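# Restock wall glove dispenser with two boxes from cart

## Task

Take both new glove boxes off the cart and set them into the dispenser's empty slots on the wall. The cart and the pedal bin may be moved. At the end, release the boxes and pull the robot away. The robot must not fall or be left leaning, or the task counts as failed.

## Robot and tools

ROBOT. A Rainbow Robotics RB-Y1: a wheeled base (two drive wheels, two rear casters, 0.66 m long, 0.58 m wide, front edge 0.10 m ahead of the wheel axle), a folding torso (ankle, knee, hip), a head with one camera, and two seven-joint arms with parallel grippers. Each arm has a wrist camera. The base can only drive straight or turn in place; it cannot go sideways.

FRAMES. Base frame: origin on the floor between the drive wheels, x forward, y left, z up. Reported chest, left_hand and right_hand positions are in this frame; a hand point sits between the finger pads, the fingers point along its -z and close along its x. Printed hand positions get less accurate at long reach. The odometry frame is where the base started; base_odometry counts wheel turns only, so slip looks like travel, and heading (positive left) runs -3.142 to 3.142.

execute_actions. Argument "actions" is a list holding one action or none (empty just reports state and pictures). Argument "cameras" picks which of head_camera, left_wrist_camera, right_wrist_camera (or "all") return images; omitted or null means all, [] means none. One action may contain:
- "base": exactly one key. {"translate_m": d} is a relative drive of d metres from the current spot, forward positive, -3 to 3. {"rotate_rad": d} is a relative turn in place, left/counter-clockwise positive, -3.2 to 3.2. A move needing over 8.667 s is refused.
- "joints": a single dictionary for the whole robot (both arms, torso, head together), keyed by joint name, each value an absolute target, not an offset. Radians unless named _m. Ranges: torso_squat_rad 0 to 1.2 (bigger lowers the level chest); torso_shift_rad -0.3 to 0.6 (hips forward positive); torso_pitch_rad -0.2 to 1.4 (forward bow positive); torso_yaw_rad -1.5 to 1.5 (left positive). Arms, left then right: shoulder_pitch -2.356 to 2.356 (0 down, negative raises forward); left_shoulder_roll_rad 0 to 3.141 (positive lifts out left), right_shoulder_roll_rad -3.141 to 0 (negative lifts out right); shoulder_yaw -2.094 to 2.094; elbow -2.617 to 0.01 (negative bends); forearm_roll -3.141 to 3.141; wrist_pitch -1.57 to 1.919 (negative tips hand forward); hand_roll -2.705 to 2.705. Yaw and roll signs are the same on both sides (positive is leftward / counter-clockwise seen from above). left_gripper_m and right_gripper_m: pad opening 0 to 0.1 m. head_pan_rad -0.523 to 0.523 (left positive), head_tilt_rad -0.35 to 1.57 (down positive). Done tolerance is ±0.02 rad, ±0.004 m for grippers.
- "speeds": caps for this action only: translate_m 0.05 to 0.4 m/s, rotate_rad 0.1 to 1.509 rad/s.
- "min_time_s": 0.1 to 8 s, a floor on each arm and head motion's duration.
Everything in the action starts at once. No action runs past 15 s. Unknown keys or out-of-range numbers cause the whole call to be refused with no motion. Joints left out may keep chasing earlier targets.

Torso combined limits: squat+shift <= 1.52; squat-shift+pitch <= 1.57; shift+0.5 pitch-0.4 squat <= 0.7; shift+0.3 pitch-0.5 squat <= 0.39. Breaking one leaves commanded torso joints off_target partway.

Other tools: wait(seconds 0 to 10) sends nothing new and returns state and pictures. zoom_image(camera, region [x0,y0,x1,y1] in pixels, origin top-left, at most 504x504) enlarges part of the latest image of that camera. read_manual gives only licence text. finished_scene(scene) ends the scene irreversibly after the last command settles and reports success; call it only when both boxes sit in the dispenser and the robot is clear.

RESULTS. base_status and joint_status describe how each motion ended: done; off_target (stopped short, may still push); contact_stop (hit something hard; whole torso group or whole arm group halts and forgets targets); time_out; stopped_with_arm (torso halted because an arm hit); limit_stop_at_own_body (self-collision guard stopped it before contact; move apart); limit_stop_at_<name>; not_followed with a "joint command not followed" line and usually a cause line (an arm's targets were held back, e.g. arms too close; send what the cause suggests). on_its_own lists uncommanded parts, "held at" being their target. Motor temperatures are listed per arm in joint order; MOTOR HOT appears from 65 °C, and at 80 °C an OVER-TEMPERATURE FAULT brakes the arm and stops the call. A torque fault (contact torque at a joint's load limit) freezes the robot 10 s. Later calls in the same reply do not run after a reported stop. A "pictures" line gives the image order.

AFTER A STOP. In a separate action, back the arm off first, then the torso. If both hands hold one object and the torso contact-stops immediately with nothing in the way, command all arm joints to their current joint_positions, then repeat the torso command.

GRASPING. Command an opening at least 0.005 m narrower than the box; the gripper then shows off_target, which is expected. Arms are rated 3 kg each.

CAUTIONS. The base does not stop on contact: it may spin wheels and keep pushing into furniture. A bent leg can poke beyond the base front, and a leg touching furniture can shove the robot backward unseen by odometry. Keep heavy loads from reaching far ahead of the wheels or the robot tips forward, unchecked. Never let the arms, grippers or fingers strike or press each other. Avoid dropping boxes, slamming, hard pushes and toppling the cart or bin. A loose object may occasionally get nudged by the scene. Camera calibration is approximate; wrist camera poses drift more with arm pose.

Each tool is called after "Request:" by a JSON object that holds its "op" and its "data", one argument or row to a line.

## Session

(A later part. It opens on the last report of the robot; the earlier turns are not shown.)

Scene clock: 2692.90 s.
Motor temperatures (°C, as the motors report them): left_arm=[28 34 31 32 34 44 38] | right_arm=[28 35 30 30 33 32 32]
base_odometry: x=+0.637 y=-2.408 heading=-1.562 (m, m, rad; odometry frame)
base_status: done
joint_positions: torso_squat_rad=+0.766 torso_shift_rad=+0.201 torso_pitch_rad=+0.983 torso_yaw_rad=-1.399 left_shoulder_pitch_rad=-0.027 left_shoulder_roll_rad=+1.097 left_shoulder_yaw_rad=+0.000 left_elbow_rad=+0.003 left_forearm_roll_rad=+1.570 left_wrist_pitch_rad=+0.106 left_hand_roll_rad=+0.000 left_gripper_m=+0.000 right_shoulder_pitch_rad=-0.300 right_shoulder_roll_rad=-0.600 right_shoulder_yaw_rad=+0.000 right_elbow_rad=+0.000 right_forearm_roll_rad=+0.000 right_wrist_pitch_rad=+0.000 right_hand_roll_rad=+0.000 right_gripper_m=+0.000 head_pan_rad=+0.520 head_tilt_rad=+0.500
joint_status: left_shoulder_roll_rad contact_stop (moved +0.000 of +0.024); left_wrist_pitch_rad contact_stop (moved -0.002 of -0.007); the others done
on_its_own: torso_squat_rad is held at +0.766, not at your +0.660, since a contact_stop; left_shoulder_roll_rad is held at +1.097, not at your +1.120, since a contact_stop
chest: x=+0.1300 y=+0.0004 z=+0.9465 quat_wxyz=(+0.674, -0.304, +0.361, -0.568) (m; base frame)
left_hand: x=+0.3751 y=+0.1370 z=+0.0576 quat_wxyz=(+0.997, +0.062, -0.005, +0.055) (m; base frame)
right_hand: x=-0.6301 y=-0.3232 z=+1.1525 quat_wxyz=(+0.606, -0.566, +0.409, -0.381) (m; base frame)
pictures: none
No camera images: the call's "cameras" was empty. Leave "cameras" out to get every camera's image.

Request:
{"op": "execute_actions", "data": {
  "actions": [
    {"base":{"translate_m":-0.03},"speeds":{"translate_m":0.05}}
  ],
  "cameras": []
}}

Request:
{"op": "execute_actions", "data": {
  "actions": [
    {"joints":{"left_shoulder_roll_rad":1.14,"left_wrist_pitch_rad":0.1}}
  ],
  "cameras": ["left_wrist_camera"]
}}

Request:
{"op": "execute_actions", "data": {
  "actions": [
    {"joints":{"torso_squat_rad":0.7}}
  ],
  "cameras": ["left_wrist_camera"]
}}

Scene clock: 2701.00 s.
Motor temperatures (°C, as the motors report them): left_arm=[28 33 31 32 34 41 38] | right_arm=[28 35 30 30 33 32 32]
base_odometry: x=+0.637 y=-2.378 heading=-1.562 (m, m, rad; odometry frame)
base_status: done
joint_positions: torso_squat_rad=+0.766 torso_shift_rad=+0.201 torso_pitch_rad=+0.983 torso_yaw_rad=-1.400 left_shoulder_pitch_rad=-0.027 left_shoulder_roll_rad=+1.097 left_shoulder_yaw_rad=+0.000 left_elbow_rad=+0.003 left_forearm_roll_rad=+1.570 left_wrist_pitch_rad=+0.106 left_hand_roll_rad=+0.000 left_gripper_m=+0.000 right_shoulder_pitch_rad=-0.300 right_shoulder_roll_rad=-0.600 right_shoulder_yaw_rad=+0.000 right_elbow_rad=+0.000 right_forearm_roll_rad=+0.000 right_wrist_pitch_rad=+0.000 right_hand_roll_rad=+0.000 right_gripper_m=+0.000 head_pan_rad=+0.520 head_tilt_rad=+0.500
joint_status: not commanded
on_its_own: torso_squat_rad is held at +0.766, not at your +0.660, since a contact_stop; left_shoulder_roll_rad is held at +1.097, not at your +1.120, since a contact_stop
chest: x=+0.1300 y=+0.0004 z=+0.9465 quat_wxyz=(+0.674, -0.304, +0.361, -0.568) (m; base frame)
left_hand: x=+0.3752 y=+0.1370 z=+0.0576 quat_wxyz=(+0.997, +0.062, -0.005, +0.055) (m; base frame)
right_hand: x=-0.6301 y=-0.3232 z=+1.1525 quat_wxyz=(+0.606, -0.566, +0.409, -0.381) (m; base frame)
pictures: none
No camera images: the call's "cameras" was empty. Leave "cameras" out to get every camera's image.

Scene clock: 2701.53 s.
Motor temperatures (°C, as the motors report them): left_arm=[28 33 31 32 34 41 38] | right_arm=[28 35 30 30 33 32 32]
base_odometry: x=+0.637 y=-2.378 heading=-1.562 (m, m, rad; odometry frame)
base_status: not commanded
joint_positions: torso_squat_rad=+0.766 torso_shift_rad=+0.201 torso_pitch_rad=+0.983 torso_yaw_rad=-1.400 left_shoulder_pitch_rad=-0.027 left_shoulder_roll_rad=+1.140 left_shoulder_yaw_rad=+0.000 left_elbow_rad=+0.003 left_forearm_roll_rad=+1.570 left_wrist_pitch_rad=+0.100 left_hand_roll_rad=+0.000 left_gripper_m=+0.000 right_shoulder_pitch_rad=-0.300 right_shoulder_roll_rad=-0.600 right_shoulder_yaw_rad=+0.000 right_elbow_rad=+0.000 right_forearm_roll_rad=+0.000 right_wrist_pitch_rad=+0.000 right_hand_roll_rad=+0.000 right_gripper_m=+0.000 head_pan_rad=+0.520 head_tilt_rad=+0.500
joint_status: all done
on_its_own: torso_squat_rad is held at +0.766, not at your +0.660, since a contact_stop
chest: x=+0.1300 y=+0.0004 z=+0.9465 quat_wxyz=(+0.674, -0.304, +0.361, -0.568) (m; base frame)
left_hand: x=+0.4091 y=+0.1403 z=+0.0614 quat_wxyz=(+0.996, +0.063, -0.029, +0.053) (m; base frame)
right_hand: x=-0.6301 y=-0.3232 z=+1.1525 quat_wxyz=(+0.606, -0.566, +0.408, -0.381) (m; base frame)
pictures: left_wrist_camera
camera_calibration (this result's frames):
left_wrist_camera: T_world_to_cam=[[0.992957, 0.0922044, 0.0743922, -0.423598], [0.0341069, -0.823819, 0.565826, 0.091924], [0.113457, -0.559304, -0.821162, 0.172552], [0, 0, 0, 1]] pos_world=[0.397903, 0.211295, 0.121192]
Images, in order (width x height): left_wrist_camera 644x364.

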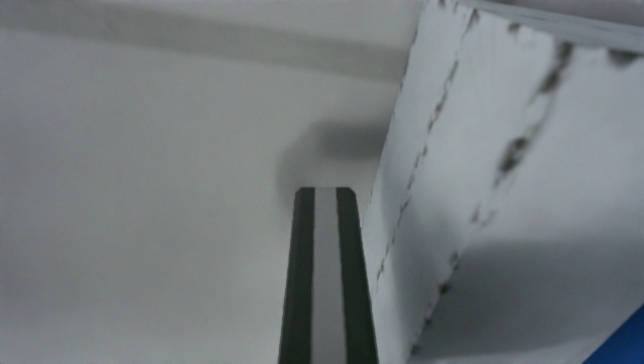

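Scene clock: 2702.47 s.
Motor temperatures (°C, as the motors report them): left_arm=[28 33 31 32 34 41 38] | right_arm=[28 35 30 30 33 32 32]
base_odometry: x=+0.637 y=-2.378 heading=-1.562 (m, m, rad; odometry frame)
base_status: not commanded
joint_positions: torso_squat_rad=+0.700 torso_shift_rad=+0.201 torso_pitch_rad=+0.983 torso_yaw_rad=-1.400 left_shoulder_pitch_rad=-0.027 left_shoulder_roll_rad=+1.140 left_shoulder_yaw_rad=+0.000 left_elbow_rad=+0.003 left_forearm_roll_rad=+1.570 left_wrist_pitch_rad=+0.100 left_hand_roll_rad=+0.000 left_gripper_m=+0.000 right_shoulder_pitch_rad=-0.300 right_shoulder_roll_rad=-0.600 right_shoulder_yaw_rad=+0.000 right_elbow_rad=+0.000 right_forearm_roll_rad=+0.000 right_wrist_pitch_rad=+0.000 right_hand_roll_rad=+0.000 right_gripper_m=+0.000 head_pan_rad=+0.520 head_tilt_rad=+0.500
joint_status: all done
chest: x=+0.1362 y=+0.0005 z=+0.9767 quat_wxyz=(+0.674, -0.304, +0.361, -0.568) (m; base frame)
left_hand: x=+0.4152 y=+0.1403 z=+0.0915 quat_wxyz=(+0.996, +0.063, -0.029, +0.053) (m; base frame)
right_hand: x=-0.6239 y=-0.3232 z=+1.1827 quat_wxyz=(+0.606, -0.566, +0.409, -0.381) (m; base frame)
pictures: left_wrist_camera
camera_calibration (this result's frames):
left_wrist_camera: T_world_to_cam=[[0.992964, 0.0922021, 0.0743017, -0.431872], [0.0341568, -0.82382, 0.565822, 0.0746797], [0.113381, -0.559303, -0.821173, 0.19664], [0, 0, 0, 1]] pos_world=[0.403987, 0.211323, 0.151308]
Images, in order (width x height): left_wrist_camera 644x364.

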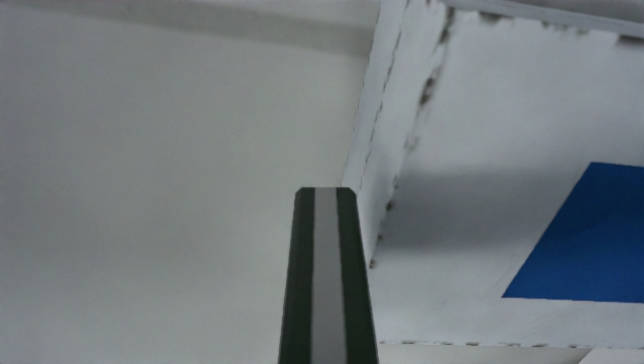

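Request:
{"op": "execute_actions", "data": {
  "actions": [
    {"joints":{"left_shoulder_roll_rad":1.17}}
  ],
  "cameras": []
}}

Request:
{"op": "execute_actions", "data": {
  "actions": [
    {"joints":{"torso_squat_rad":0.81,"torso_shift_rad":0.23,"torso_pitch_rad":0.98,"left_shoulder_roll_rad":1.08,"left_wrist_pitch_rad":-0.05}}
  ],
  "cameras": ["left_wrist_camera"]
}}

Scene clock: 2724.40 s.
Motor temperatures (°C, as the motors report them): left_arm=[28 31 31 32 34 37 38] | right_arm=[28 35 30 30 33 32 32]
base_odometry: x=+0.637 y=-2.378 heading=-1.562 (m, m, rad; odometry frame)
base_status: not commanded
joint_positions: torso_squat_rad=+0.700 torso_shift_rad=+0.201 torso_pitch_rad=+0.983 torso_yaw_rad=-1.400 left_shoulder_pitch_rad=-0.027 left_shoulder_roll_rad=+1.169 left_shoulder_yaw_rad=+0.000 left_elbow_rad=+0.003 left_forearm_roll_rad=+1.570 left_wrist_pitch_rad=+0.101 left_hand_roll_rad=+0.000 left_gripper_m=+0.000 right_shoulder_pitch_rad=-0.300 right_shoulder_roll_rad=-0.600 right_shoulder_yaw_rad=+0.000 right_elbow_rad=+0.000 right_forearm_roll_rad=+0.000 right_wrist_pitch_rad=+0.000 right_hand_roll_rad=+0.000 right_gripper_m=+0.000 head_pan_rad=+0.520 head_tilt_rad=+0.500
joint_status: all done
chest: x=+0.1362 y=+0.0005 z=+0.9767 quat_wxyz=(+0.674, -0.304, +0.361, -0.568) (m; base frame)
left_hand: x=+0.4365 y=+0.1423 z=+0.0947 quat_wxyz=(+0.996, +0.064, -0.043, +0.052) (m; base frame)
right_hand: x=-0.6239 y=-0.3232 z=+1.1827 quat_wxyz=(+0.606, -0.566, +0.409, -0.381) (m; base frame)
pictures: none
No camera images: the call's "cameras" was empty. Leave "cameras" out to get every camera's image.

Scene clock: 2725.53 s.
Motor temperatures (°C, as the motors report them): left_arm=[28 31 31 32 34 37 38] | right_arm=[28 35 30 30 33 32 32]
base_odometry: x=+0.637 y=-2.378 heading=-1.562 (m, m, rad; odometry frame)
base_status: not commanded
joint_positions: torso_squat_rad=+0.810 torso_shift_rad=+0.230 torso_pitch_rad=+0.980 torso_yaw_rad=-1.400 left_shoulder_pitch_rad=-0.027 left_shoulder_roll_rad=+1.080 left_shoulder_yaw_rad=+0.000 left_elbow_rad=+0.003 left_forearm_roll_rad=+1.570 left_wrist_pitch_rad=-0.050 left_hand_roll_rad=+0.000 left_gripper_m=+0.000 right_shoulder_pitch_rad=-0.300 right_shoulder_roll_rad=-0.600 right_shoulder_yaw_rad=+0.000 right_elbow_rad=+0.000 right_forearm_roll_rad=+0.000 right_wrist_pitch_rad=+0.000 right_hand_roll_rad=+0.000 right_gripper_m=+0.000 head_pan_rad=+0.520 head_tilt_rad=+0.500
joint_status: all done
chest: x=+0.1390 y=+0.0004 z=+0.9229 quat_wxyz=(+0.675, -0.303, +0.360, -0.569) (m; base frame)
left_hand: x=+0.4099 y=+0.1393 z=+0.0366 quat_wxyz=(+0.994, +0.065, -0.076, +0.050) (m; base frame)
right_hand: x=-0.6218 y=-0.3233 z=+1.1263 quat_wxyz=(+0.607, -0.566, +0.407, -0.382) (m; base frame)
pictures: left_wrist_camera
camera_calibration (this result's frames):
left_wrist_camera: T_world_to_cam=[[0.982866, 0.0799849, 0.16606, -0.419942], [-0.0267866, -0.82939, 0.558028, 0.131118], [0.182363, -0.552915, -0.813037, 0.12208], [0, 0, 0, 1]] pos_world=[0.393996, 0.209837, 0.0958236]
Images, in order (width x height): left_wrist_camera 644x364.

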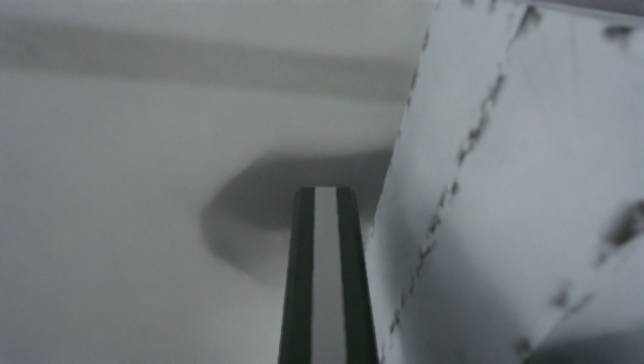

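Request:
{"op": "execute_actions", "data": {
  "actions": [
    {"joints":{"left_wrist_pitch_rad":-0.12}}
  ],
  "cameras": []
}}

Request:
{"op": "execute_actions", "data": {
  "actions": [
    {"joints":{"torso_squat_rad":0.74}}
  ],
  "cameras": ["left_wrist_camera"]
}}

Scene clock: 2730.90 s.
Motor temperatures (°C, as the motors report them): left_arm=[28 31 31 32 34 36 38] | right_arm=[27 35 30 30 33 32 32]
base_odometry: x=+0.637 y=-2.378 heading=-1.562 (m, m, rad; odometry frame)
base_status: not commanded
joint_positions: torso_squat_rad=+0.810 torso_shift_rad=+0.230 torso_pitch_rad=+0.980 torso_yaw_rad=-1.400 left_shoulder_pitch_rad=-0.027 left_shoulder_roll_rad=+1.079 left_shoulder_yaw_rad=+0.000 left_elbow_rad=+0.003 left_forearm_roll_rad=+1.570 left_wrist_pitch_rad=-0.119 left_hand_roll_rad=+0.000 left_gripper_m=+0.000 right_shoulder_pitch_rad=-0.300 right_shoulder_roll_rad=-0.600 right_shoulder_yaw_rad=+0.000 right_elbow_rad=+0.000 right_forearm_roll_rad=+0.000 right_wrist_pitch_rad=+0.000 right_hand_roll_rad=+0.000 right_gripper_m=+0.000 head_pan_rad=+0.520 head_tilt_rad=+0.500
joint_status: all done
chest: x=+0.1390 y=+0.0004 z=+0.9228 quat_wxyz=(+0.675, -0.303, +0.360, -0.569) (m; base frame)
left_hand: x=+0.4243 y=+0.1406 z=+0.0393 quat_wxyz=(+0.991, +0.067, -0.109, +0.048) (m; base frame)
right_hand: x=-0.6217 y=-0.3233 z=+1.1264 quat_wxyz=(+0.607, -0.566, +0.408, -0.382) (m; base frame)
pictures: none
No camera images: the call's "cameras" was empty. Leave "cameras" out to get every camera's image.

Scene clock: 2731.87 s.
Motor temperatures (°C, as the motors report them): left_arm=[28 31 31 32 34 36 38] | right_arm=[27 35 30 30 33 32 32]
base_odometry: x=+0.637 y=-2.378 heading=-1.562 (m, m, rad; odometry frame)
base_status: not commanded
joint_positions: torso_squat_rad=+0.740 torso_shift_rad=+0.230 torso_pitch_rad=+0.981 torso_yaw_rad=-1.400 left_shoulder_pitch_rad=-0.027 left_shoulder_roll_rad=+1.074 left_shoulder_yaw_rad=+0.000 left_elbow_rad=+0.003 left_forearm_roll_rad=+1.570 left_wrist_pitch_rad=-0.118 left_hand_roll_rad=+0.000 left_gripper_m=+0.000 right_shoulder_pitch_rad=-0.300 right_shoulder_roll_rad=-0.600 right_shoulder_yaw_rad=+0.000 right_elbow_rad=+0.000 right_forearm_roll_rad=+0.000 right_wrist_pitch_rad=+0.000 right_hand_roll_rad=+0.000 right_gripper_m=+0.000 head_pan_rad=+0.520 head_tilt_rad=+0.500
joint_status: all done
chest: x=+0.1472 y=+0.0004 z=+0.9558 quat_wxyz=(+0.675, -0.304, +0.360, -0.568) (m; base frame)
left_hand: x=+0.4274 y=+0.1404 z=+0.0715 quat_wxyz=(+0.991, +0.067, -0.106, +0.048) (m; base frame)
right_hand: x=-0.6133 y=-0.3232 z=+1.1605 quat_wxyz=(+0.606, -0.566, +0.408, -0.381) (m; base frame)
pictures: left_wrist_camera
camera_calibration (this result's frames):
left_wrist_camera: T_world_to_cam=[[0.971828, 0.0712193, 0.224675, -0.441308], [-0.0659749, -0.832946, 0.549407, 0.130863], [0.226271, -0.548752, -0.804781, 0.127893], [0, 0, 0, 1]] pos_world=[0.40857, 0.210613, 0.130179]
Images, in order (width x height): left_wrist_camera 644x364.

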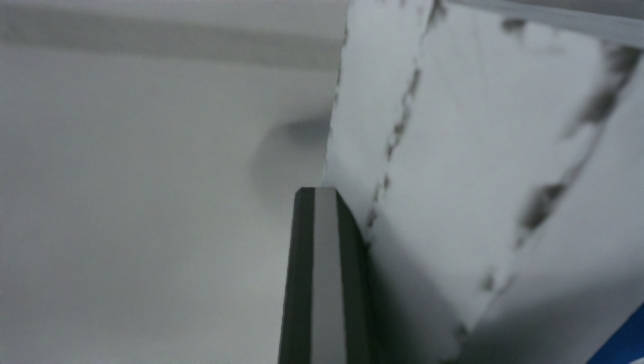

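Request:
{"op": "execute_actions", "data": {
  "actions": [
    {"joints":{"torso_squat_rad":0.64,"left_wrist_pitch_rad":-0.2}}
  ],
  "cameras": ["left_wrist_camera"]
}}

Request:
{"op": "execute_actions", "data": {
  "actions": [
    {"joints":{"torso_squat_rad":0.54,"left_wrist_pitch_rad":-0.32},"min_time_s":1}
  ],
  "cameras": ["left_wrist_camera"]
}}

Scene clock: 2739.07 s.
Motor temperatures (°C, as the motors report them): left_arm=[28 32 31 32 34 39 38] | right_arm=[27 35 30 30 33 32 32]
base_odometry: x=+0.637 y=-2.378 heading=-1.562 (m, m, rad; odometry frame)
base_status: not commanded
joint_positions: torso_squat_rad=+0.736 torso_shift_rad=+0.231 torso_pitch_rad=+0.984 torso_yaw_rad=-1.399 left_shoulder_pitch_rad=-0.026 left_shoulder_roll_rad=+1.063 left_shoulder_yaw_rad=+0.000 left_elbow_rad=+0.004 left_forearm_roll_rad=+1.570 left_wrist_pitch_rad=-0.145 left_hand_roll_rad=+0.000 left_gripper_m=+0.000 right_shoulder_pitch_rad=-0.300 right_shoulder_roll_rad=-0.600 right_shoulder_yaw_rad=+0.000 right_elbow_rad=+0.000 right_forearm_roll_rad=+0.000 right_wrist_pitch_rad=+0.000 right_hand_roll_rad=+0.000 right_gripper_m=+0.000 head_pan_rad=+0.520 head_tilt_rad=+0.500
joint_status: torso_squat_rad contact_stop (moved -0.004 of -0.100); left_wrist_pitch_rad contact_stop (moved -0.027 of -0.082)
on_its_own: torso_squat_rad is held at +0.736, not at your +0.640, since a contact_stop; left_wrist_pitch_rad is held at -0.146, not at your -0.200, since a contact_stop
chest: x=+0.1483 y=+0.0005 z=+0.9570 quat_wxyz=(+0.674, -0.304, +0.361, -0.568) (m; base frame)
left_hand: x=+0.4241 y=+0.1410 z=+0.0724 quat_wxyz=(+0.990, +0.068, -0.112, +0.047) (m; base frame)
right_hand: x=-0.6117 y=-0.3233 z=+1.1634 quat_wxyz=(+0.606, -0.566, +0.409, -0.381) (m; base frame)
pictures: left_wrist_camera
camera_calibration (this result's frames):
left_wrist_camera: T_world_to_cam=[[0.968919, 0.0682964, 0.237765, -0.43767], [-0.0750691, -0.834638, 0.545659, 0.135052], [0.235714, -0.546548, -0.803569, 0.125369], [0, 0, 0, 1]] pos_world=[0.404654, 0.211131, 0.131113]
Images, in order (width x height): left_wrist_camera 644x364.

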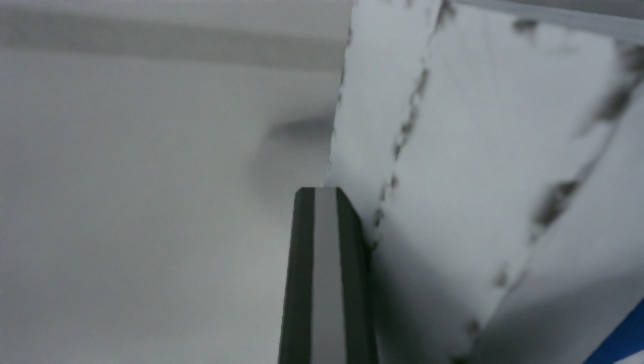

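not run: a stop came earlier in this reply.

Request:
{"op": "execute_actions", "data": {
  "actions": [
    {"joints":{"left_wrist_pitch_rad":-0.1,"left_shoulder_roll_rad":1.065}}
  ],
  "cameras": []
}}

Request:
{"op": "execute_actions", "data": {
  "actions": [
    {"joints":{"torso_squat_rad":0.66}}
  ],
  "cameras": ["left_wrist_camera"]
}}

Request:
{"op": "execute_actions", "data": {
  "actions": [
    {"joints":{"torso_squat_rad":0.56}}
  ],
  "cameras": ["left_wrist_camera"]
}}

Scene clock: 2744.40 s.
Motor temperatures (°C, as the motors report them): left_arm=[28 32 31 32 34 39 38] | right_arm=[27 35 30 30 33 32 32]
base_odometry: x=+0.637 y=-2.378 heading=-1.562 (m, m, rad; odometry frame)
base_status: not commanded
joint_positions: torso_squat_rad=+0.736 torso_shift_rad=+0.231 torso_pitch_rad=+0.983 torso_yaw_rad=-1.399 left_shoulder_pitch_rad=-0.026 left_shoulder_roll_rad=+1.065 left_shoulder_yaw_rad=+0.000 left_elbow_rad=+0.004 left_forearm_roll_rad=+1.570 left_wrist_pitch_rad=-0.100 left_hand_roll_rad=+0.000 left_gripper_m=+0.000 right_shoulder_pitch_rad=-0.300 right_shoulder_roll_rad=-0.600 right_shoulder_yaw_rad=+0.000 right_elbow_rad=+0.000 right_forearm_roll_rad=+0.000 right_wrist_pitch_rad=+0.000 right_hand_roll_rad=+0.000 right_gripper_m=+0.000 head_pan_rad=+0.520 head_tilt_rad=+0.500
joint_status: all done
on_its_own: torso_squat_rad is held at +0.736, not at your +0.640, since a contact_stop
chest: x=+0.1481 y=+0.0005 z=+0.9572 quat_wxyz=(+0.674, -0.304, +0.361, -0.568) (m; base frame)
left_hand: x=+0.4158 y=+0.1402 z=+0.0707 quat_wxyz=(+0.992, +0.067, -0.091, +0.049) (m; base frame)
right_hand: x=-0.6120 y=-0.3233 z=+1.1630 quat_wxyz=(+0.606, -0.566, +0.408, -0.381) (m; base frame)
pictures: none
No camera images: the call's "cameras" was empty. Leave "cameras" out to get every camera's image.

Scene clock: 2745.40 s.
Motor temperatures (°C, as the motors report them): left_arm=[28 32 31 32 34 39 38] | right_arm=[27 35 30 30 33 32 32]
base_odometry: x=+0.637 y=-2.378 heading=-1.562 (m, m, rad; odometry frame)
base_status: not commanded
joint_positions: torso_squat_rad=+0.660 torso_shift_rad=+0.231 torso_pitch_rad=+0.983 torso_yaw_rad=-1.399 left_shoulder_pitch_rad=-0.026 left_shoulder_roll_rad=+1.065 left_shoulder_yaw_rad=+0.000 left_elbow_rad=+0.004 left_forearm_roll_rad=+1.570 left_wrist_pitch_rad=-0.100 left_hand_roll_rad=+0.000 left_gripper_m=+0.000 right_shoulder_pitch_rad=-0.300 right_shoulder_roll_rad=-0.600 right_shoulder_yaw_rad=+0.000 right_elbow_rad=+0.000 right_forearm_roll_rad=+0.000 right_wrist_pitch_rad=+0.000 right_hand_roll_rad=+0.000 right_gripper_m=+0.000 head_pan_rad=+0.520 head_tilt_rad=+0.500
joint_status: all done
chest: x=+0.1558 y=+0.0005 z=+0.9905 quat_wxyz=(+0.674, -0.304, +0.361, -0.568) (m; base frame)
left_hand: x=+0.4239 y=+0.1402 z=+0.1042 quat_wxyz=(+0.992, +0.067, -0.091, +0.049) (m; base frame)
right_hand: x=-0.6044 y=-0.3233 z=+1.1962 quat_wxyz=(+0.606, -0.566, +0.408, -0.381) (m; base frame)
pictures: left_wrist_camera
camera_calibration (this result's frames):
left_wrist_camera: T_world_to_cam=[[0.977544, 0.0745584, 0.197099, -0.445266], [-0.047883, -0.832262, 0.55231, 0.104483], [0.205218, -0.549346, -0.810003, 0.164527], [0, 0, 0, 1]] pos_world=[0.406507, 0.210538, 0.163322]
Images, in order (width x height): left_wrist_camera 644x364.

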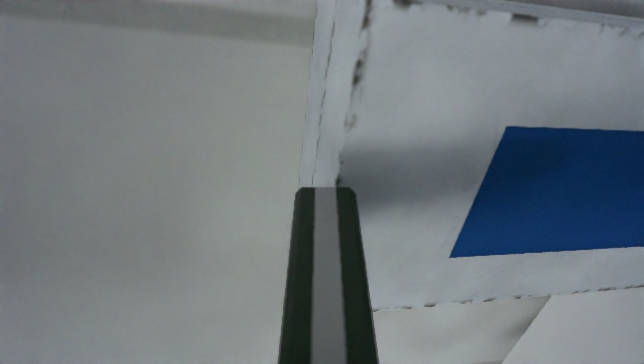

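Scene clock: 2746.50 s.
Motor temperatures (°C, as the motors report them): left_arm=[28 32 31 32 34 38 38] | right_arm=[27 35 30 30 33 32 32]
base_odometry: x=+0.637 y=-2.378 heading=-1.562 (m, m, rad; odometry frame)
base_status: not commanded
joint_positions: torso_squat_rad=+0.560 torso_shift_rad=+0.231 torso_pitch_rad=+0.983 torso_yaw_rad=-1.399 left_shoulder_pitch_rad=-0.026 left_shoulder_roll_rad=+1.065 left_shoulder_yaw_rad=+0.000 left_elbow_rad=+0.004 left_forearm_roll_rad=+1.570 left_wrist_pitch_rad=-0.100 left_hand_roll_rad=+0.000 left_gripper_m=+0.000 right_shoulder_pitch_rad=-0.300 right_shoulder_roll_rad=-0.600 right_shoulder_yaw_rad=+0.000 right_elbow_rad=+0.000 right_forearm_roll_rad=+0.000 right_wrist_pitch_rad=+0.000 right_hand_roll_rad=+0.000 right_gripper_m=+0.000 head_pan_rad=+0.520 head_tilt_rad=+0.500
joint_status: all done
chest: x=+0.1649 y=+0.0005 z=+1.0296 quat_wxyz=(+0.674, -0.304, +0.361, -0.568) (m; base frame)
left_hand: x=+0.4331 y=+0.1403 z=+0.1432 quat_wxyz=(+0.992, +0.067, -0.092, +0.049) (m; base frame)
right_hand: x=-0.5953 y=-0.3232 z=+1.2352 quat_wxyz=(+0.606, -0.566, +0.408, -0.381) (m; base frame)
pictures: left_wrist_camera
camera_calibration (this result's frames):
left_wrist_camera: T_world_to_cam=[[0.977531, 0.0745485, 0.197167, -0.461966], [-0.0479296, -0.832262, 0.552307, 0.0834201], [0.205268, -0.549347, -0.809989, 0.194246], [0, 0, 0, 1]] pos_world=[0.415712, 0.210575, 0.202348]
Images, in order (width x height): left_wrist_camera 644x364.

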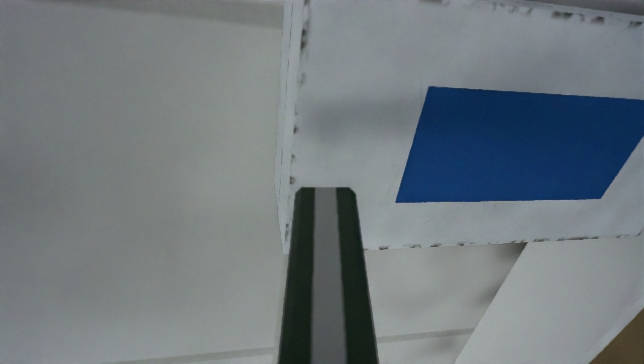

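Request:
{"op": "execute_actions", "data": {
  "actions": [
    {"joints":{"left_shoulder_roll_rad":1.14,"left_wrist_pitch_rad":-0.05}}
  ],
  "cameras": []
}}

Request:
{"op": "execute_actions", "data": {
  "actions": [
    {"joints":{"torso_squat_rad":0.81,"torso_pitch_rad":0.98}}
  ],
  "cameras": []
}}

Request:
{"op": "execute_actions", "data": {
  "actions": [
    {"joints":{"left_shoulder_roll_rad":1.08,"left_wrist_pitch_rad":-0.12},"min_time_s":1.5}
  ],
  "cameras": []
}}

Request:
{"op": "execute_actions", "data": {
  "actions": [
    {"joints":{"torso_squat_rad":0.74}}
  ],
  "cameras": []
}}

Request:
{"op": "execute_actions", "data": {
  "actions": [
    {"joints":{"torso_squat_rad":0.68}}
  ],
  "cameras": ["left_wrist_camera"]
}}

Scene clock: 2779.83 s.
Motor temperatures (°C, as the motors report them): left_arm=[28 30 31 32 34 35 38] | right_arm=[27 35 30 30 33 32 32]
base_odometry: x=+0.637 y=-2.378 heading=-1.562 (m, m, rad; odometry frame)
base_status: not commanded
joint_positions: torso_squat_rad=+0.560 torso_shift_rad=+0.231 torso_pitch_rad=+0.983 torso_yaw_rad=-1.399 left_shoulder_pitch_rad=-0.026 left_shoulder_roll_rad=+1.140 left_shoulder_yaw_rad=+0.000 left_elbow_rad=+0.004 left_forearm_roll_rad=+1.570 left_wrist_pitch_rad=-0.050 left_hand_roll_rad=+0.000 left_gripper_m=+0.000 right_shoulder_pitch_rad=-0.300 right_shoulder_roll_rad=-0.600 right_shoulder_yaw_rad=+0.000 right_elbow_rad=+0.000 right_forearm_roll_rad=+0.000 right_wrist_pitch_rad=+0.000 right_hand_roll_rad=+0.000 right_gripper_m=+0.000 head_pan_rad=+0.520 head_tilt_rad=+0.500
joint_status: all done
chest: x=+0.1649 y=+0.0005 z=+1.0296 quat_wxyz=(+0.674, -0.304, +0.361, -0.568) (m; base frame)
left_hand: x=+0.4785 y=+0.1446 z=+0.1496 quat_wxyz=(+0.991, +0.068, -0.104, +0.048) (m; base frame)
right_hand: x=-0.5953 y=-0.3232 z=+1.2351 quat_wxyz=(+0.606, -0.566, +0.408, -0.381) (m; base frame)
pictures: none
No camera images: the call's "cameras" was empty. Leave "cameras" out to get every camera's image.

Scene clock: 2781.67 s.
Motor temperatures (°C, as the motors report them): left_arm=[28 30 31 32 34 35 38] | right_arm=[27 35 30 30 33 32 32]
base_odometry: x=+0.637 y=-2.378 heading=-1.562 (m, m, rad; odometry frame)
base_status: not commanded
joint_positions: torso_squat_rad=+0.771 torso_shift_rad=+0.224 torso_pitch_rad=+0.964 torso_yaw_rad=-1.399 left_shoulder_pitch_rad=-0.026 left_shoulder_roll_rad=+1.141 left_shoulder_yaw_rad=+0.000 left_elbow_rad=+0.006 left_forearm_roll_rad=+1.570 left_wrist_pitch_rad=-0.051 left_hand_roll_rad=+0.000 left_gripper_m=+0.000 right_shoulder_pitch_rad=-0.300 right_shoulder_roll_rad=-0.600 right_shoulder_yaw_rad=+0.000 right_elbow_rad=+0.000 right_forearm_roll_rad=+0.000 right_wrist_pitch_rad=+0.000 right_hand_roll_rad=+0.000 right_gripper_m=+0.000 head_pan_rad=+0.520 head_tilt_rad=+0.500
joint_status: torso_squat_rad contact_stop (moved +0.211 of +0.250); the others done
on_its_own: torso_squat_rad is held at +0.770, not at your +0.810, since a contact_stop
chest: x=+0.1377 y=+0.0001 z=+0.9466 quat_wxyz=(+0.678, -0.298, +0.355, -0.571) (m; base frame)
left_hand: x=+0.4682 y=+0.1464 z=+0.0731 quat_wxyz=(+0.990, +0.069, -0.114, +0.048) (m; base frame)
right_hand: x=-0.6262 y=-0.3238 z=+1.1376 quat_wxyz=(+0.610, -0.562, +0.403, -0.386) (m; base frame)
pictures: none
No camera images: the call's "cameras" was empty. Leave "cameras" out to get every camera's image.

not run: a stop came earlier in this reply.

not run: a stop came earlier in this reply.

not run: a stop came earlier in this reply.

Wrong direction (came down on top). Back off properly.

Request:
{"op": "execute_actions", "data": {
  "actions": [
    {"joints":{"torso_squat_rad":0.7,"torso_shift_rad":0.23,"torso_pitch_rad":0.98}}
  ],
  "cameras": []
}}

Request:
{"op": "execute_actions", "data": {
  "actions": [
    {"joints":{"left_shoulder_roll_rad":1.04,"left_wrist_pitch_rad":-0.05}}
  ],
  "cameras": []
}}

Request:
{"op": "execute_actions", "data": {
  "actions": [
    {"joints":{"torso_squat_rad":0.81}}
  ],
  "cameras": []
}}

Request:
{"op": "execute_actions", "data": {
  "actions": [
    {"joints":{"left_shoulder_roll_rad":1.08,"left_wrist_pitch_rad":-0.12},"min_time_s":1.5}
  ],
  "cameras": ["left_wrist_camera"]
}}

Request:
{"op": "execute_actions", "data": {
  "actions": [
    {"joints":{"torso_squat_rad":0.74}}
  ],
  "cameras": []
}}

Request:
{"op": "execute_actions", "data": {
  "actions": [
    {"joints":{"torso_squat_rad":0.68}}
  ],
  "cameras": ["left_wrist_camera"]
}}

Scene clock: 2792.00 s.
Motor temperatures (°C, as the motors report them): left_arm=[28 30 31 32 34 35 38] | right_arm=[27 35 30 30 33 32 32]
base_odometry: x=+0.637 y=-2.378 heading=-1.562 (m, m, rad; odometry frame)
base_status: not commanded
joint_positions: torso_squat_rad=+0.700 torso_shift_rad=+0.230 torso_pitch_rad=+0.979 torso_yaw_rad=-1.399 left_shoulder_pitch_rad=-0.026 left_shoulder_roll_rad=+1.141 left_shoulder_yaw_rad=+0.000 left_elbow_rad=+0.004 left_forearm_roll_rad=+1.570 left_wrist_pitch_rad=-0.050 left_hand_roll_rad=+0.000 left_gripper_m=+0.000 right_shoulder_pitch_rad=-0.300 right_shoulder_roll_rad=-0.600 right_shoulder_yaw_rad=+0.000 right_elbow_rad=+0.000 right_forearm_roll_rad=+0.000 right_wrist_pitch_rad=+0.000 right_hand_roll_rad=+0.000 right_gripper_m=+0.000 head_pan_rad=+0.520 head_tilt_rad=+0.500
joint_status: all done
chest: x=+0.1508 y=+0.0003 z=+0.9743 quat_wxyz=(+0.675, -0.303, +0.360, -0.568) (m; base frame)
left_hand: x=+0.4677 y=+0.1454 z=+0.0955 quat_wxyz=(+0.991, +0.068, -0.106, +0.048) (m; base frame)
right_hand: x=-0.6100 y=-0.3236 z=+1.1773 quat_wxyz=(+0.607, -0.565, +0.408, -0.382) (m; base frame)
pictures: none
No camera images: the call's "cameras" was empty. Leave "cameras" out to get every camera's image.

Scene clock: 2792.67 s.
Motor temperatures (°C, as the motors report them): left_arm=[28 30 31 32 34 35 38] | right_arm=[27 35 30 30 33 32 32]
base_odometry: x=+0.637 y=-2.378 heading=-1.562 (m, m, rad; odometry frame)
base_status: not commanded
joint_positions: torso_squat_rad=+0.700 torso_shift_rad=+0.229 torso_pitch_rad=+0.978 torso_yaw_rad=-1.399 left_shoulder_pitch_rad=-0.026 left_shoulder_roll_rad=+1.043 left_shoulder_yaw_rad=+0.000 left_elbow_rad=+0.005 left_forearm_roll_rad=+1.570 left_wrist_pitch_rad=-0.051 left_hand_roll_rad=+0.000 left_gripper_m=+0.000 right_shoulder_pitch_rad=-0.300 right_shoulder_roll_rad=-0.600 right_shoulder_yaw_rad=+0.000 right_elbow_rad=+0.000 right_forearm_roll_rad=+0.000 right_wrist_pitch_rad=+0.000 right_hand_roll_rad=+0.000 right_gripper_m=+0.000 head_pan_rad=+0.520 head_tilt_rad=+0.500
joint_status: all done
chest: x=+0.1503 y=+0.0003 z=+0.9747 quat_wxyz=(+0.675, -0.302, +0.359, -0.569) (m; base frame)
left_hand: x=+0.3947 y=+0.1387 z=+0.0862 quat_wxyz=(+0.995, +0.066, -0.058, +0.051) (m; base frame)
right_hand: x=-0.6108 y=-0.3236 z=+1.1766 quat_wxyz=(+0.607, -0.565, +0.407, -0.382) (m; base frame)
pictures: none
No camera images: the call's "cameras" was empty. Leave "cameras" out to get every camera's image.

Scene clock: 2794.13 s.
Motor temperatures (°C, as the motors report them): left_arm=[28 30 31 32 34 35 38] | right_arm=[27 35 30 30 33 32 32]
base_odometry: x=+0.637 y=-2.378 heading=-1.562 (m, m, rad; odometry frame)
base_status: not commanded
joint_positions: torso_squat_rad=+0.747 torso_shift_rad=+0.224 torso_pitch_rad=+0.965 torso_yaw_rad=-1.398 left_shoulder_pitch_rad=-0.025 left_shoulder_roll_rad=+1.042 left_shoulder_yaw_rad=+0.000 left_elbow_rad=+0.006 left_forearm_roll_rad=+1.570 left_wrist_pitch_rad=-0.051 left_hand_roll_rad=+0.000 left_gripper_m=+0.000 right_shoulder_pitch_rad=-0.300 right_shoulder_roll_rad=-0.600 right_shoulder_yaw_rad=+0.000 right_elbow_rad=+0.000 right_forearm_roll_rad=+0.000 right_wrist_pitch_rad=+0.000 right_hand_roll_rad=+0.000 right_gripper_m=+0.000 head_pan_rad=+0.520 head_tilt_rad=+0.500
joint_status: torso_squat_rad contact_stop (moved +0.047 of +0.110)
on_its_own: torso_squat_rad is held at +0.747, not at your +0.810, since a contact_stop
chest: x=+0.1404 y=+0.0001 z=+0.9574 quat_wxyz=(+0.678, -0.298, +0.355, -0.570) (m; base frame)
left_hand: x=+0.3959 y=+0.1400 z=+0.0725 quat_wxyz=(+0.994, +0.067, -0.065, +0.052) (m; base frame)
right_hand: x=-0.6233 y=-0.3241 z=+1.1487 quat_wxyz=(+0.610, -0.562, +0.403, -0.386) (m; base frame)
pictures: none
No camera images: the call's "cameras" was empty. Leave "cameras" out to get every camera's image.

not run: a stop came earlier in this reply.

not run: a stop came earlier in this reply.

not run: a stop came earlier in this reply.

Request:
{"op": "execute_actions", "data": {
  "actions": [
    {"joints":{"torso_squat_rad":0.68,"torso_shift_rad":0.23,"torso_pitch_rad":0.98}}
  ],
  "cameras": ["left_wrist_camera"]
}}

Scene clock: 2798.07 s.
Motor temperatures (°C, as the motors report them): left_arm=[28 30 31 32 34 35 38] | right_arm=[27 35 30 30 33 32 32]
base_odometry: x=+0.637 y=-2.378 heading=-1.562 (m, m, rad; odometry frame)
base_status: not commanded
joint_positions: torso_squat_rad=+0.680 torso_shift_rad=+0.230 torso_pitch_rad=+0.979 torso_yaw_rad=-1.398 left_shoulder_pitch_rad=-0.026 left_shoulder_roll_rad=+1.042 left_shoulder_yaw_rad=+0.000 left_elbow_rad=+0.004 left_forearm_roll_rad=+1.570 left_wrist_pitch_rad=-0.050 left_hand_roll_rad=+0.000 left_gripper_m=+0.000 right_shoulder_pitch_rad=-0.300 right_shoulder_roll_rad=-0.600 right_shoulder_yaw_rad=+0.000 right_elbow_rad=+0.000 right_forearm_roll_rad=+0.000 right_wrist_pitch_rad=+0.000 right_hand_roll_rad=+0.000 right_gripper_m=+0.000 head_pan_rad=+0.520 head_tilt_rad=+0.500
joint_status: all done
chest: x=+0.1527 y=+0.0003 z=+0.9830 quat_wxyz=(+0.675, -0.303, +0.360, -0.568) (m; base frame)
left_hand: x=+0.3951 y=+0.1390 z=+0.0943 quat_wxyz=(+0.995, +0.066, -0.057, +0.051) (m; base frame)
right_hand: x=-0.6081 y=-0.3239 z=+1.1856 quat_wxyz=(+0.607, -0.565, +0.407, -0.381) (m; base frame)
pictures: left_wrist_camera
camera_calibration (this result's frames):
left_wrist_camera: T_world_to_cam=[[0.987983, 0.0844317, 0.129462, -0.414182], [-0.00237539, -0.829218, 0.55892, 0.0885175], [0.154543, -0.552511, -0.819053, 0.183009], [0, 0, 0, 1]] pos_world=[0.381133, 0.209485, 0.154041]
Images, in order (width x height): left_wrist_camera 644x364.

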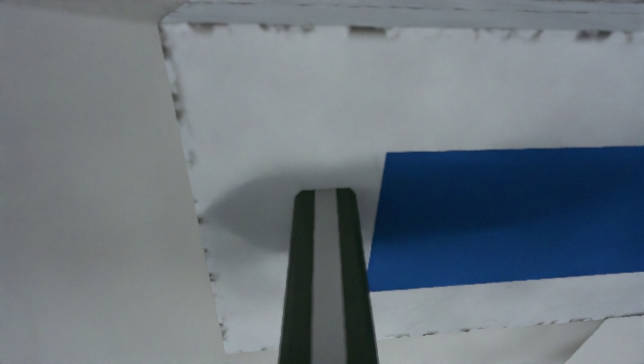

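Request:
{"op": "execute_actions", "data": {
  "actions": [
    {"base":{"translate_m":-0.08},"speeds":{"translate_m":0.08},"joints":{"left_shoulder_roll_rad":1.08,"left_wrist_pitch_rad":-0.05}}
  ],
  "cameras": []
}}

Request:
{"op": "execute_actions", "data": {
  "actions": [
    {"joints":{"torso_squat_rad":0.81}}
  ],
  "cameras": ["left_wrist_camera"]
}}

Request:
{"op": "execute_actions", "data": {
  "actions": [
    {"base":{"translate_m":0.08},"speeds":{"translate_m":0.05}}
  ],
  "cameras": ["left_wrist_camera"]
}}

Scene clock: 2806.87 s.
Motor temperatures (°C, as the motors report them): left_arm=[28 30 31 32 34 35 38] | right_arm=[27 35 30 30 33 32 32]
base_odometry: x=+0.636 y=-2.298 heading=-1.562 (m, m, rad; odometry frame)
base_status: done
joint_positions: torso_squat_rad=+0.680 torso_shift_rad=+0.230 torso_pitch_rad=+0.979 torso_yaw_rad=-1.398 left_shoulder_pitch_rad=-0.026 left_shoulder_roll_rad=+1.080 left_shoulder_yaw_rad=+0.000 left_elbow_rad=+0.004 left_forearm_roll_rad=+1.570 left_wrist_pitch_rad=-0.050 left_hand_roll_rad=+0.000 left_gripper_m=+0.000 right_shoulder_pitch_rad=-0.300 right_shoulder_roll_rad=-0.600 right_shoulder_yaw_rad=+0.000 right_elbow_rad=+0.000 right_forearm_roll_rad=+0.000 right_wrist_pitch_rad=+0.000 right_hand_roll_rad=+0.000 right_gripper_m=+0.000 head_pan_rad=+0.520 head_tilt_rad=+0.500
joint_status: all done
chest: x=+0.1529 y=+0.0004 z=+0.9830 quat_wxyz=(+0.675, -0.303, +0.360, -0.568) (m; base frame)
left_hand: x=+0.4242 y=+0.1414 z=+0.0971 quat_wxyz=(+0.994, +0.067, -0.076, +0.050) (m; base frame)
right_hand: x=-0.6079 y=-0.3239 z=+1.1859 quat_wxyz=(+0.607, -0.565, +0.408, -0.381) (m; base frame)
pictures: none
No camera images: the call's "cameras" was empty. Leave "cameras" out to get every camera's image.

Scene clock: 2808.43 s.
Motor temperatures (°C, as the motors report them): left_arm=[28 30 31 32 34 35 38] | right_arm=[27 35 30 30 33 32 32]
base_odometry: x=+0.636 y=-2.298 heading=-1.562 (m, m, rad; odometry frame)
base_status: not commanded
joint_positions: torso_squat_rad=+0.764 torso_shift_rad=+0.223 torso_pitch_rad=+0.963 torso_yaw_rad=-1.398 left_shoulder_pitch_rad=-0.026 left_shoulder_roll_rad=+1.080 left_shoulder_yaw_rad=+0.000 left_elbow_rad=+0.006 left_forearm_roll_rad=+1.570 left_wrist_pitch_rad=-0.050 left_hand_roll_rad=+0.000 left_gripper_m=+0.000 right_shoulder_pitch_rad=-0.300 right_shoulder_roll_rad=-0.600 right_shoulder_yaw_rad=+0.000 right_elbow_rad=+0.000 right_forearm_roll_rad=+0.000 right_wrist_pitch_rad=+0.000 right_hand_roll_rad=+0.000 right_gripper_m=+0.000 head_pan_rad=+0.520 head_tilt_rad=+0.500
joint_status: torso_squat_rad contact_stop (moved +0.084 of +0.130)
on_its_own: torso_squat_rad is held at +0.763, not at your +0.810, since a contact_stop
chest: x=+0.1378 y=+0.0001 z=+0.9504 quat_wxyz=(+0.678, -0.298, +0.354, -0.571) (m; base frame)
left_hand: x=+0.4238 y=+0.1431 z=+0.0696 quat_wxyz=(+0.993, +0.068, -0.085, +0.051) (m; base frame)
right_hand: x=-0.6263 y=-0.3243 z=+1.1400 quat_wxyz=(+0.611, -0.562, +0.402, -0.386) (m; base frame)
pictures: left_wrist_camera
camera_calibration (this result's frames):
left_wrist_camera: T_world_to_cam=[[0.9798, 0.0790827, 0.18368, -0.439277], [-0.0363063, -0.832881, 0.55226, 0.121143], [0.196658, -0.547773, -0.813185, 0.141749], [0, 0, 0, 1]] pos_world=[0.406926, 0.213283, 0.129052]
Images, in order (width x height): left_wrist_camera 644x364.

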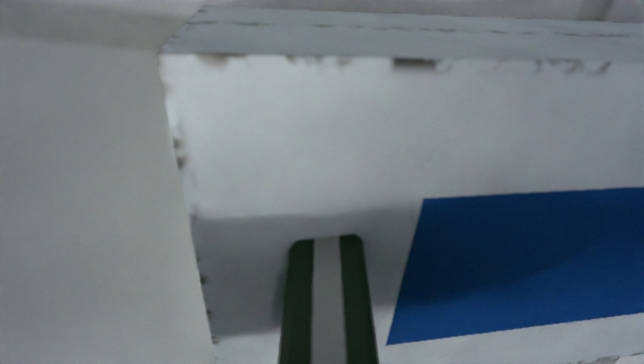

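not run: a stop came earlier in this reply.

Raise, reverse more, check by camera first.

Request:
{"op": "execute_actions", "data": {
  "actions": [
    {"joints":{"torso_squat_rad":0.68,"torso_shift_rad":0.23,"torso_pitch_rad":0.98}}
  ],
  "cameras": []
}}

Request:
{"op": "execute_actions", "data": {
  "actions": [
    {"base":{"translate_m":-0.08},"speeds":{"translate_m":0.08}}
  ],
  "cameras": ["left_wrist_camera"]
}}

Scene clock: 2814.70 s.
Motor temperatures (°C, as the motors report them): left_arm=[28 30 31 32 34 35 38] | right_arm=[27 35 30 30 33 32 32]
base_odometry: x=+0.636 y=-2.298 heading=-1.562 (m, m, rad; odometry frame)
base_status: not commanded
joint_positions: torso_squat_rad=+0.680 torso_shift_rad=+0.230 torso_pitch_rad=+0.980 torso_yaw_rad=-1.398 left_shoulder_pitch_rad=-0.026 left_shoulder_roll_rad=+1.080 left_shoulder_yaw_rad=+0.000 left_elbow_rad=+0.004 left_forearm_roll_rad=+1.570 left_wrist_pitch_rad=-0.050 left_hand_roll_rad=+0.000 left_gripper_m=+0.000 right_shoulder_pitch_rad=-0.300 right_shoulder_roll_rad=-0.600 right_shoulder_yaw_rad=+0.000 right_elbow_rad=+0.000 right_forearm_roll_rad=+0.000 right_wrist_pitch_rad=+0.000 right_hand_roll_rad=+0.000 right_gripper_m=+0.000 head_pan_rad=+0.520 head_tilt_rad=+0.500
joint_status: all done
chest: x=+0.1529 y=+0.0003 z=+0.9829 quat_wxyz=(+0.675, -0.303, +0.360, -0.568) (m; base frame)
left_hand: x=+0.4240 y=+0.1417 z=+0.0970 quat_wxyz=(+0.994, +0.067, -0.076, +0.050) (m; base frame)
right_hand: x=-0.6077 y=-0.3242 z=+1.1858 quat_wxyz=(+0.607, -0.565, +0.408, -0.381) (m; base frame)
pictures: none
No camera images: the call's "cameras" was empty. Leave "cameras" out to get every camera's image.

Scene clock: 2816.43 s.
Motor temperatures (°C, as the motors report them): left_arm=[28 30 31 32 34 35 38] | right_arm=[27 35 30 30 33 32 32]
base_odometry: x=+0.635 y=-2.218 heading=-1.561 (m, m, rad; odometry frame)
base_status: done
joint_positions: torso_squat_rad=+0.680 torso_shift_rad=+0.230 torso_pitch_rad=+0.980 torso_yaw_rad=-1.398 left_shoulder_pitch_rad=-0.026 left_shoulder_roll_rad=+1.080 left_shoulder_yaw_rad=+0.000 left_elbow_rad=+0.004 left_forearm_roll_rad=+1.570 left_wrist_pitch_rad=-0.050 left_hand_roll_rad=+0.000 left_gripper_m=+0.000 right_shoulder_pitch_rad=-0.300 right_shoulder_roll_rad=-0.600 right_shoulder_yaw_rad=+0.000 right_elbow_rad=+0.000 right_forearm_roll_rad=+0.000 right_wrist_pitch_rad=+0.000 right_hand_roll_rad=+0.000 right_gripper_m=+0.000 head_pan_rad=+0.520 head_tilt_rad=+0.500
joint_status: not commanded
chest: x=+0.1529 y=+0.0004 z=+0.9829 quat_wxyz=(+0.675, -0.303, +0.360, -0.568) (m; base frame)
left_hand: x=+0.4241 y=+0.1417 z=+0.0971 quat_wxyz=(+0.994, +0.067, -0.076, +0.050) (m; base frame)
right_hand: x=-0.6077 y=-0.3241 z=+1.1858 quat_wxyz=(+0.607, -0.565, +0.408, -0.381) (m; base frame)
pictures: left_wrist_camera
camera_calibration (this result's frames):
left_wrist_camera: T_world_to_cam=[[0.982748, 0.0797241, 0.166887, -0.444162], [-0.0268697, -0.83121, 0.555309, 0.100302], [0.182989, -0.550213, -0.814727, 0.16956], [0, 0, 0, 1]] pos_world=[0.408167, 0.212076, 0.156571]
Images, in order (width x height): left_wrist_camera 644x364.

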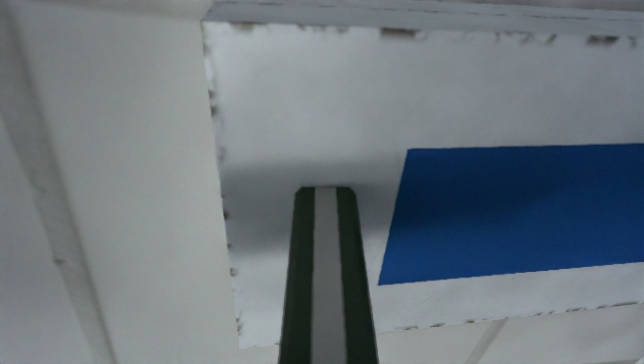

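Request:
{"op": "execute_actions", "data": {
  "actions": [
    {"joints":{"torso_squat_rad":0.55}}
  ],
  "cameras": ["left_wrist_camera"]
}}

Request:
{"op": "execute_actions", "data": {
  "actions": [
    {"base":{"translate_m":-0.1},"speeds":{"translate_m":0.08}}
  ],
  "cameras": ["left_wrist_camera"]
}}

Scene clock: 2822.00 s.
Motor temperatures (°C, as the motors report them): left_arm=[28 30 31 32 34 35 38] | right_arm=[27 35 30 30 33 32 32]
base_odometry: x=+0.635 y=-2.218 heading=-1.561 (m, m, rad; odometry frame)
base_status: not commanded
joint_positions: torso_squat_rad=+0.550 torso_shift_rad=+0.230 torso_pitch_rad=+0.980 torso_yaw_rad=-1.398 left_shoulder_pitch_rad=-0.026 left_shoulder_roll_rad=+1.080 left_shoulder_yaw_rad=+0.000 left_elbow_rad=+0.004 left_forearm_roll_rad=+1.570 left_wrist_pitch_rad=-0.050 left_hand_roll_rad=+0.000 left_gripper_m=+0.000 right_shoulder_pitch_rad=-0.300 right_shoulder_roll_rad=-0.600 right_shoulder_yaw_rad=+0.000 right_elbow_rad=+0.000 right_forearm_roll_rad=+0.000 right_wrist_pitch_rad=+0.000 right_hand_roll_rad=+0.000 right_gripper_m=+0.000 head_pan_rad=+0.520 head_tilt_rad=+0.500
joint_status: all done
chest: x=+0.1650 y=+0.0004 z=+1.0339 quat_wxyz=(+0.675, -0.303, +0.360, -0.568) (m; base frame)
left_hand: x=+0.4358 y=+0.1418 z=+0.1480 quat_wxyz=(+0.994, +0.067, -0.076, +0.050) (m; base frame)
right_hand: x=-0.5956 y=-0.3241 z=+1.2371 quat_wxyz=(+0.607, -0.565, +0.408, -0.381) (m; base frame)
pictures: left_wrist_camera
camera_calibration (this result's frames):
left_wrist_camera: T_world_to_cam=[[0.982828, 0.0797473, 0.166401, -0.464156], [-0.0265793, -0.831199, 0.555339, 0.0722706], [0.182599, -0.550225, -0.814807, 0.209057], [0, 0, 0, 1]] pos_world=[0.419933, 0.212115, 0.207442]
Images, in order (width x height): left_wrist_camera 644x364.

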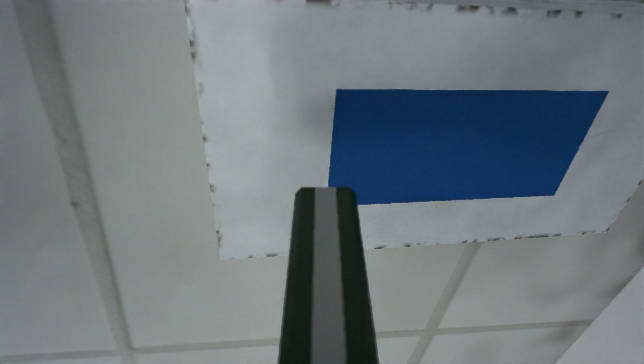

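Scene clock: 2823.80 s.
Motor temperatures (°C, as the motors report them): left_arm=[28 30 31 32 34 35 38] | right_arm=[27 35 30 30 33 32 32]
base_odometry: x=+0.634 y=-2.118 heading=-1.561 (m, m, rad; odometry frame)
base_status: done
joint_positions: torso_squat_rad=+0.550 torso_shift_rad=+0.230 torso_pitch_rad=+0.980 torso_yaw_rad=-1.398 left_shoulder_pitch_rad=-0.026 left_shoulder_roll_rad=+1.080 left_shoulder_yaw_rad=+0.000 left_elbow_rad=+0.004 left_forearm_roll_rad=+1.570 left_wrist_pitch_rad=-0.050 left_hand_roll_rad=+0.000 left_gripper_m=+0.000 right_shoulder_pitch_rad=-0.300 right_shoulder_roll_rad=-0.600 right_shoulder_yaw_rad=+0.000 right_elbow_rad=+0.000 right_forearm_roll_rad=+0.000 right_wrist_pitch_rad=+0.000 right_hand_roll_rad=+0.000 right_gripper_m=+0.000 head_pan_rad=+0.520 head_tilt_rad=+0.500
joint_status: not commanded
chest: x=+0.1649 y=+0.0004 z=+1.0340 quat_wxyz=(+0.675, -0.303, +0.360, -0.568) (m; base frame)
left_hand: x=+0.4357 y=+0.1417 z=+0.1481 quat_wxyz=(+0.994, +0.067, -0.076, +0.050) (m; base frame)
right_hand: x=-0.5957 y=-0.3241 z=+1.2370 quat_wxyz=(+0.607, -0.565, +0.408, -0.381) (m; base frame)
pictures: left_wrist_camera
camera_calibration (this result's frames):
left_wrist_camera: T_world_to_cam=[[0.982833, 0.0797953, 0.16635, -0.464067], [-0.0265194, -0.831172, 0.555383, 0.0721555], [0.182582, -0.55026, -0.814787, 0.209151], [0, 0, 0, 1]] pos_world=[0.419827, 0.212092, 0.207537]
Images, in order (width x height): left_wrist_camera 644x364.

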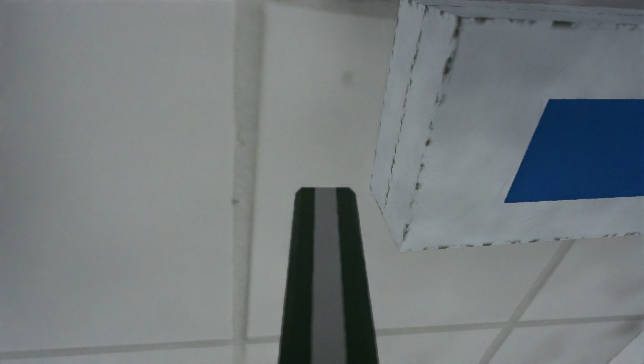

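Request:
{"op": "execute_actions", "data": {
  "actions": [
    {"joints":{"torso_squat_rad":0.81}}
  ],
  "cameras": ["left_wrist_camera"]
}}

Request:
{"op": "execute_actions", "data": {
  "actions": [
    {"base":{"translate_m":0.04},"speeds":{"translate_m":0.05}}
  ],
  "cameras": ["left_wrist_camera"]
}}

Scene clock: 2831.57 s.
Motor temperatures (°C, as the motors report them): left_arm=[28 30 31 32 34 34 38] | right_arm=[27 35 30 30 33 32 32]
base_odometry: x=+0.634 y=-2.118 heading=-1.561 (m, m, rad; odometry frame)
base_status: not commanded
joint_positions: torso_squat_rad=+0.810 torso_shift_rad=+0.230 torso_pitch_rad=+0.980 torso_yaw_rad=-1.398 left_shoulder_pitch_rad=-0.026 left_shoulder_roll_rad=+1.080 left_shoulder_yaw_rad=+0.000 left_elbow_rad=+0.004 left_forearm_roll_rad=+1.570 left_wrist_pitch_rad=-0.050 left_hand_roll_rad=+0.000 left_gripper_m=+0.000 right_shoulder_pitch_rad=-0.300 right_shoulder_roll_rad=-0.600 right_shoulder_yaw_rad=+0.000 right_elbow_rad=+0.000 right_forearm_roll_rad=+0.000 right_wrist_pitch_rad=+0.000 right_hand_roll_rad=+0.000 right_gripper_m=+0.000 head_pan_rad=+0.520 head_tilt_rad=+0.500
joint_status: all done
chest: x=+0.1389 y=+0.0003 z=+0.9229 quat_wxyz=(+0.675, -0.303, +0.360, -0.568) (m; base frame)
left_hand: x=+0.4098 y=+0.1416 z=+0.0370 quat_wxyz=(+0.994, +0.067, -0.076, +0.050) (m; base frame)
right_hand: x=-0.6217 y=-0.3242 z=+1.1258 quat_wxyz=(+0.607, -0.565, +0.408, -0.381) (m; base frame)
pictures: left_wrist_camera
camera_calibration (this result's frames):
left_wrist_camera: T_world_to_cam=[[0.982828, 0.0797958, 0.166378, -0.420083], [-0.0265352, -0.831172, 0.555382, 0.133092], [0.182606, -0.55026, -0.814781, 0.123317], [0, 0, 0, 1]] pos_world=[0.393882, 0.212, 0.0964517]
Images, in order (width x height): left_wrist_camera 644x364.

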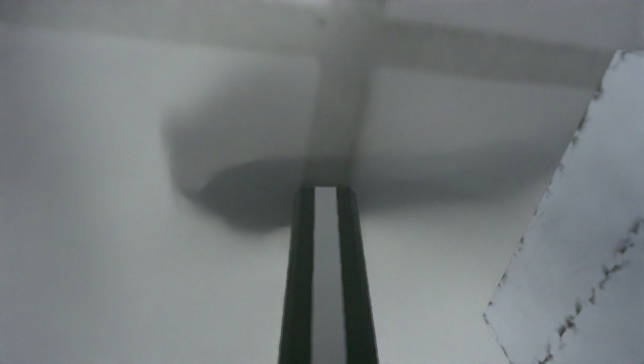

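Scene clock: 2833.47 s.
Motor temperatures (°C, as the motors report them): left_arm=[28 30 31 32 34 34 38] | right_arm=[27 35 30 30 33 32 32]
base_odometry: x=+0.635 y=-2.158 heading=-1.561 (m, m, rad; odometry frame)
base_status: done
joint_positions: torso_squat_rad=+0.810 torso_shift_rad=+0.230 torso_pitch_rad=+0.980 torso_yaw_rad=-1.398 left_shoulder_pitch_rad=-0.026 left_shoulder_roll_rad=+1.080 left_shoulder_yaw_rad=+0.000 left_elbow_rad=+0.004 left_forearm_roll_rad=+1.570 left_wrist_pitch_rad=-0.050 left_hand_roll_rad=+0.000 left_gripper_m=+0.000 right_shoulder_pitch_rad=-0.300 right_shoulder_roll_rad=-0.600 right_shoulder_yaw_rad=+0.000 right_elbow_rad=+0.000 right_forearm_roll_rad=+0.000 right_wrist_pitch_rad=+0.000 right_hand_roll_rad=+0.000 right_gripper_m=+0.000 head_pan_rad=+0.520 head_tilt_rad=+0.500
joint_status: not commanded
chest: x=+0.1389 y=+0.0004 z=+0.9228 quat_wxyz=(+0.675, -0.303, +0.360, -0.568) (m; base frame)
left_hand: x=+0.4097 y=+0.1416 z=+0.0369 quat_wxyz=(+0.994, +0.067, -0.076, +0.050) (m; base frame)
right_hand: x=-0.6216 y=-0.3242 z=+1.1258 quat_wxyz=(+0.607, -0.565, +0.408, -0.381) (m; base frame)
pictures: left_wrist_camera
camera_calibration (this result's frames):
left_wrist_camera: T_world_to_cam=[[0.982839, 0.0798212, 0.166301, -0.420037], [-0.026482, -0.831136, 0.555438, 0.133088], [0.182555, -0.55031, -0.814759, 0.123281], [0, 0, 0, 1]] pos_world=[0.393848, 0.211985, 0.0963752]
Images, in order (width x height): left_wrist_camera 644x364.

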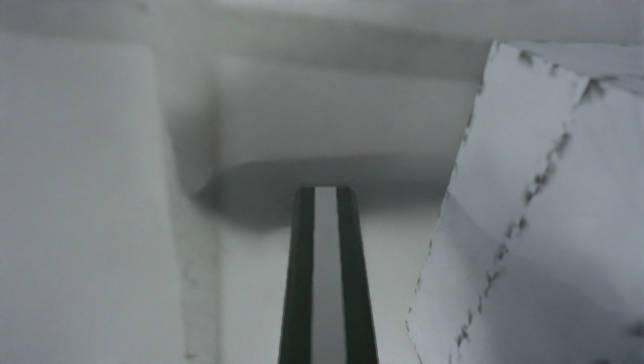

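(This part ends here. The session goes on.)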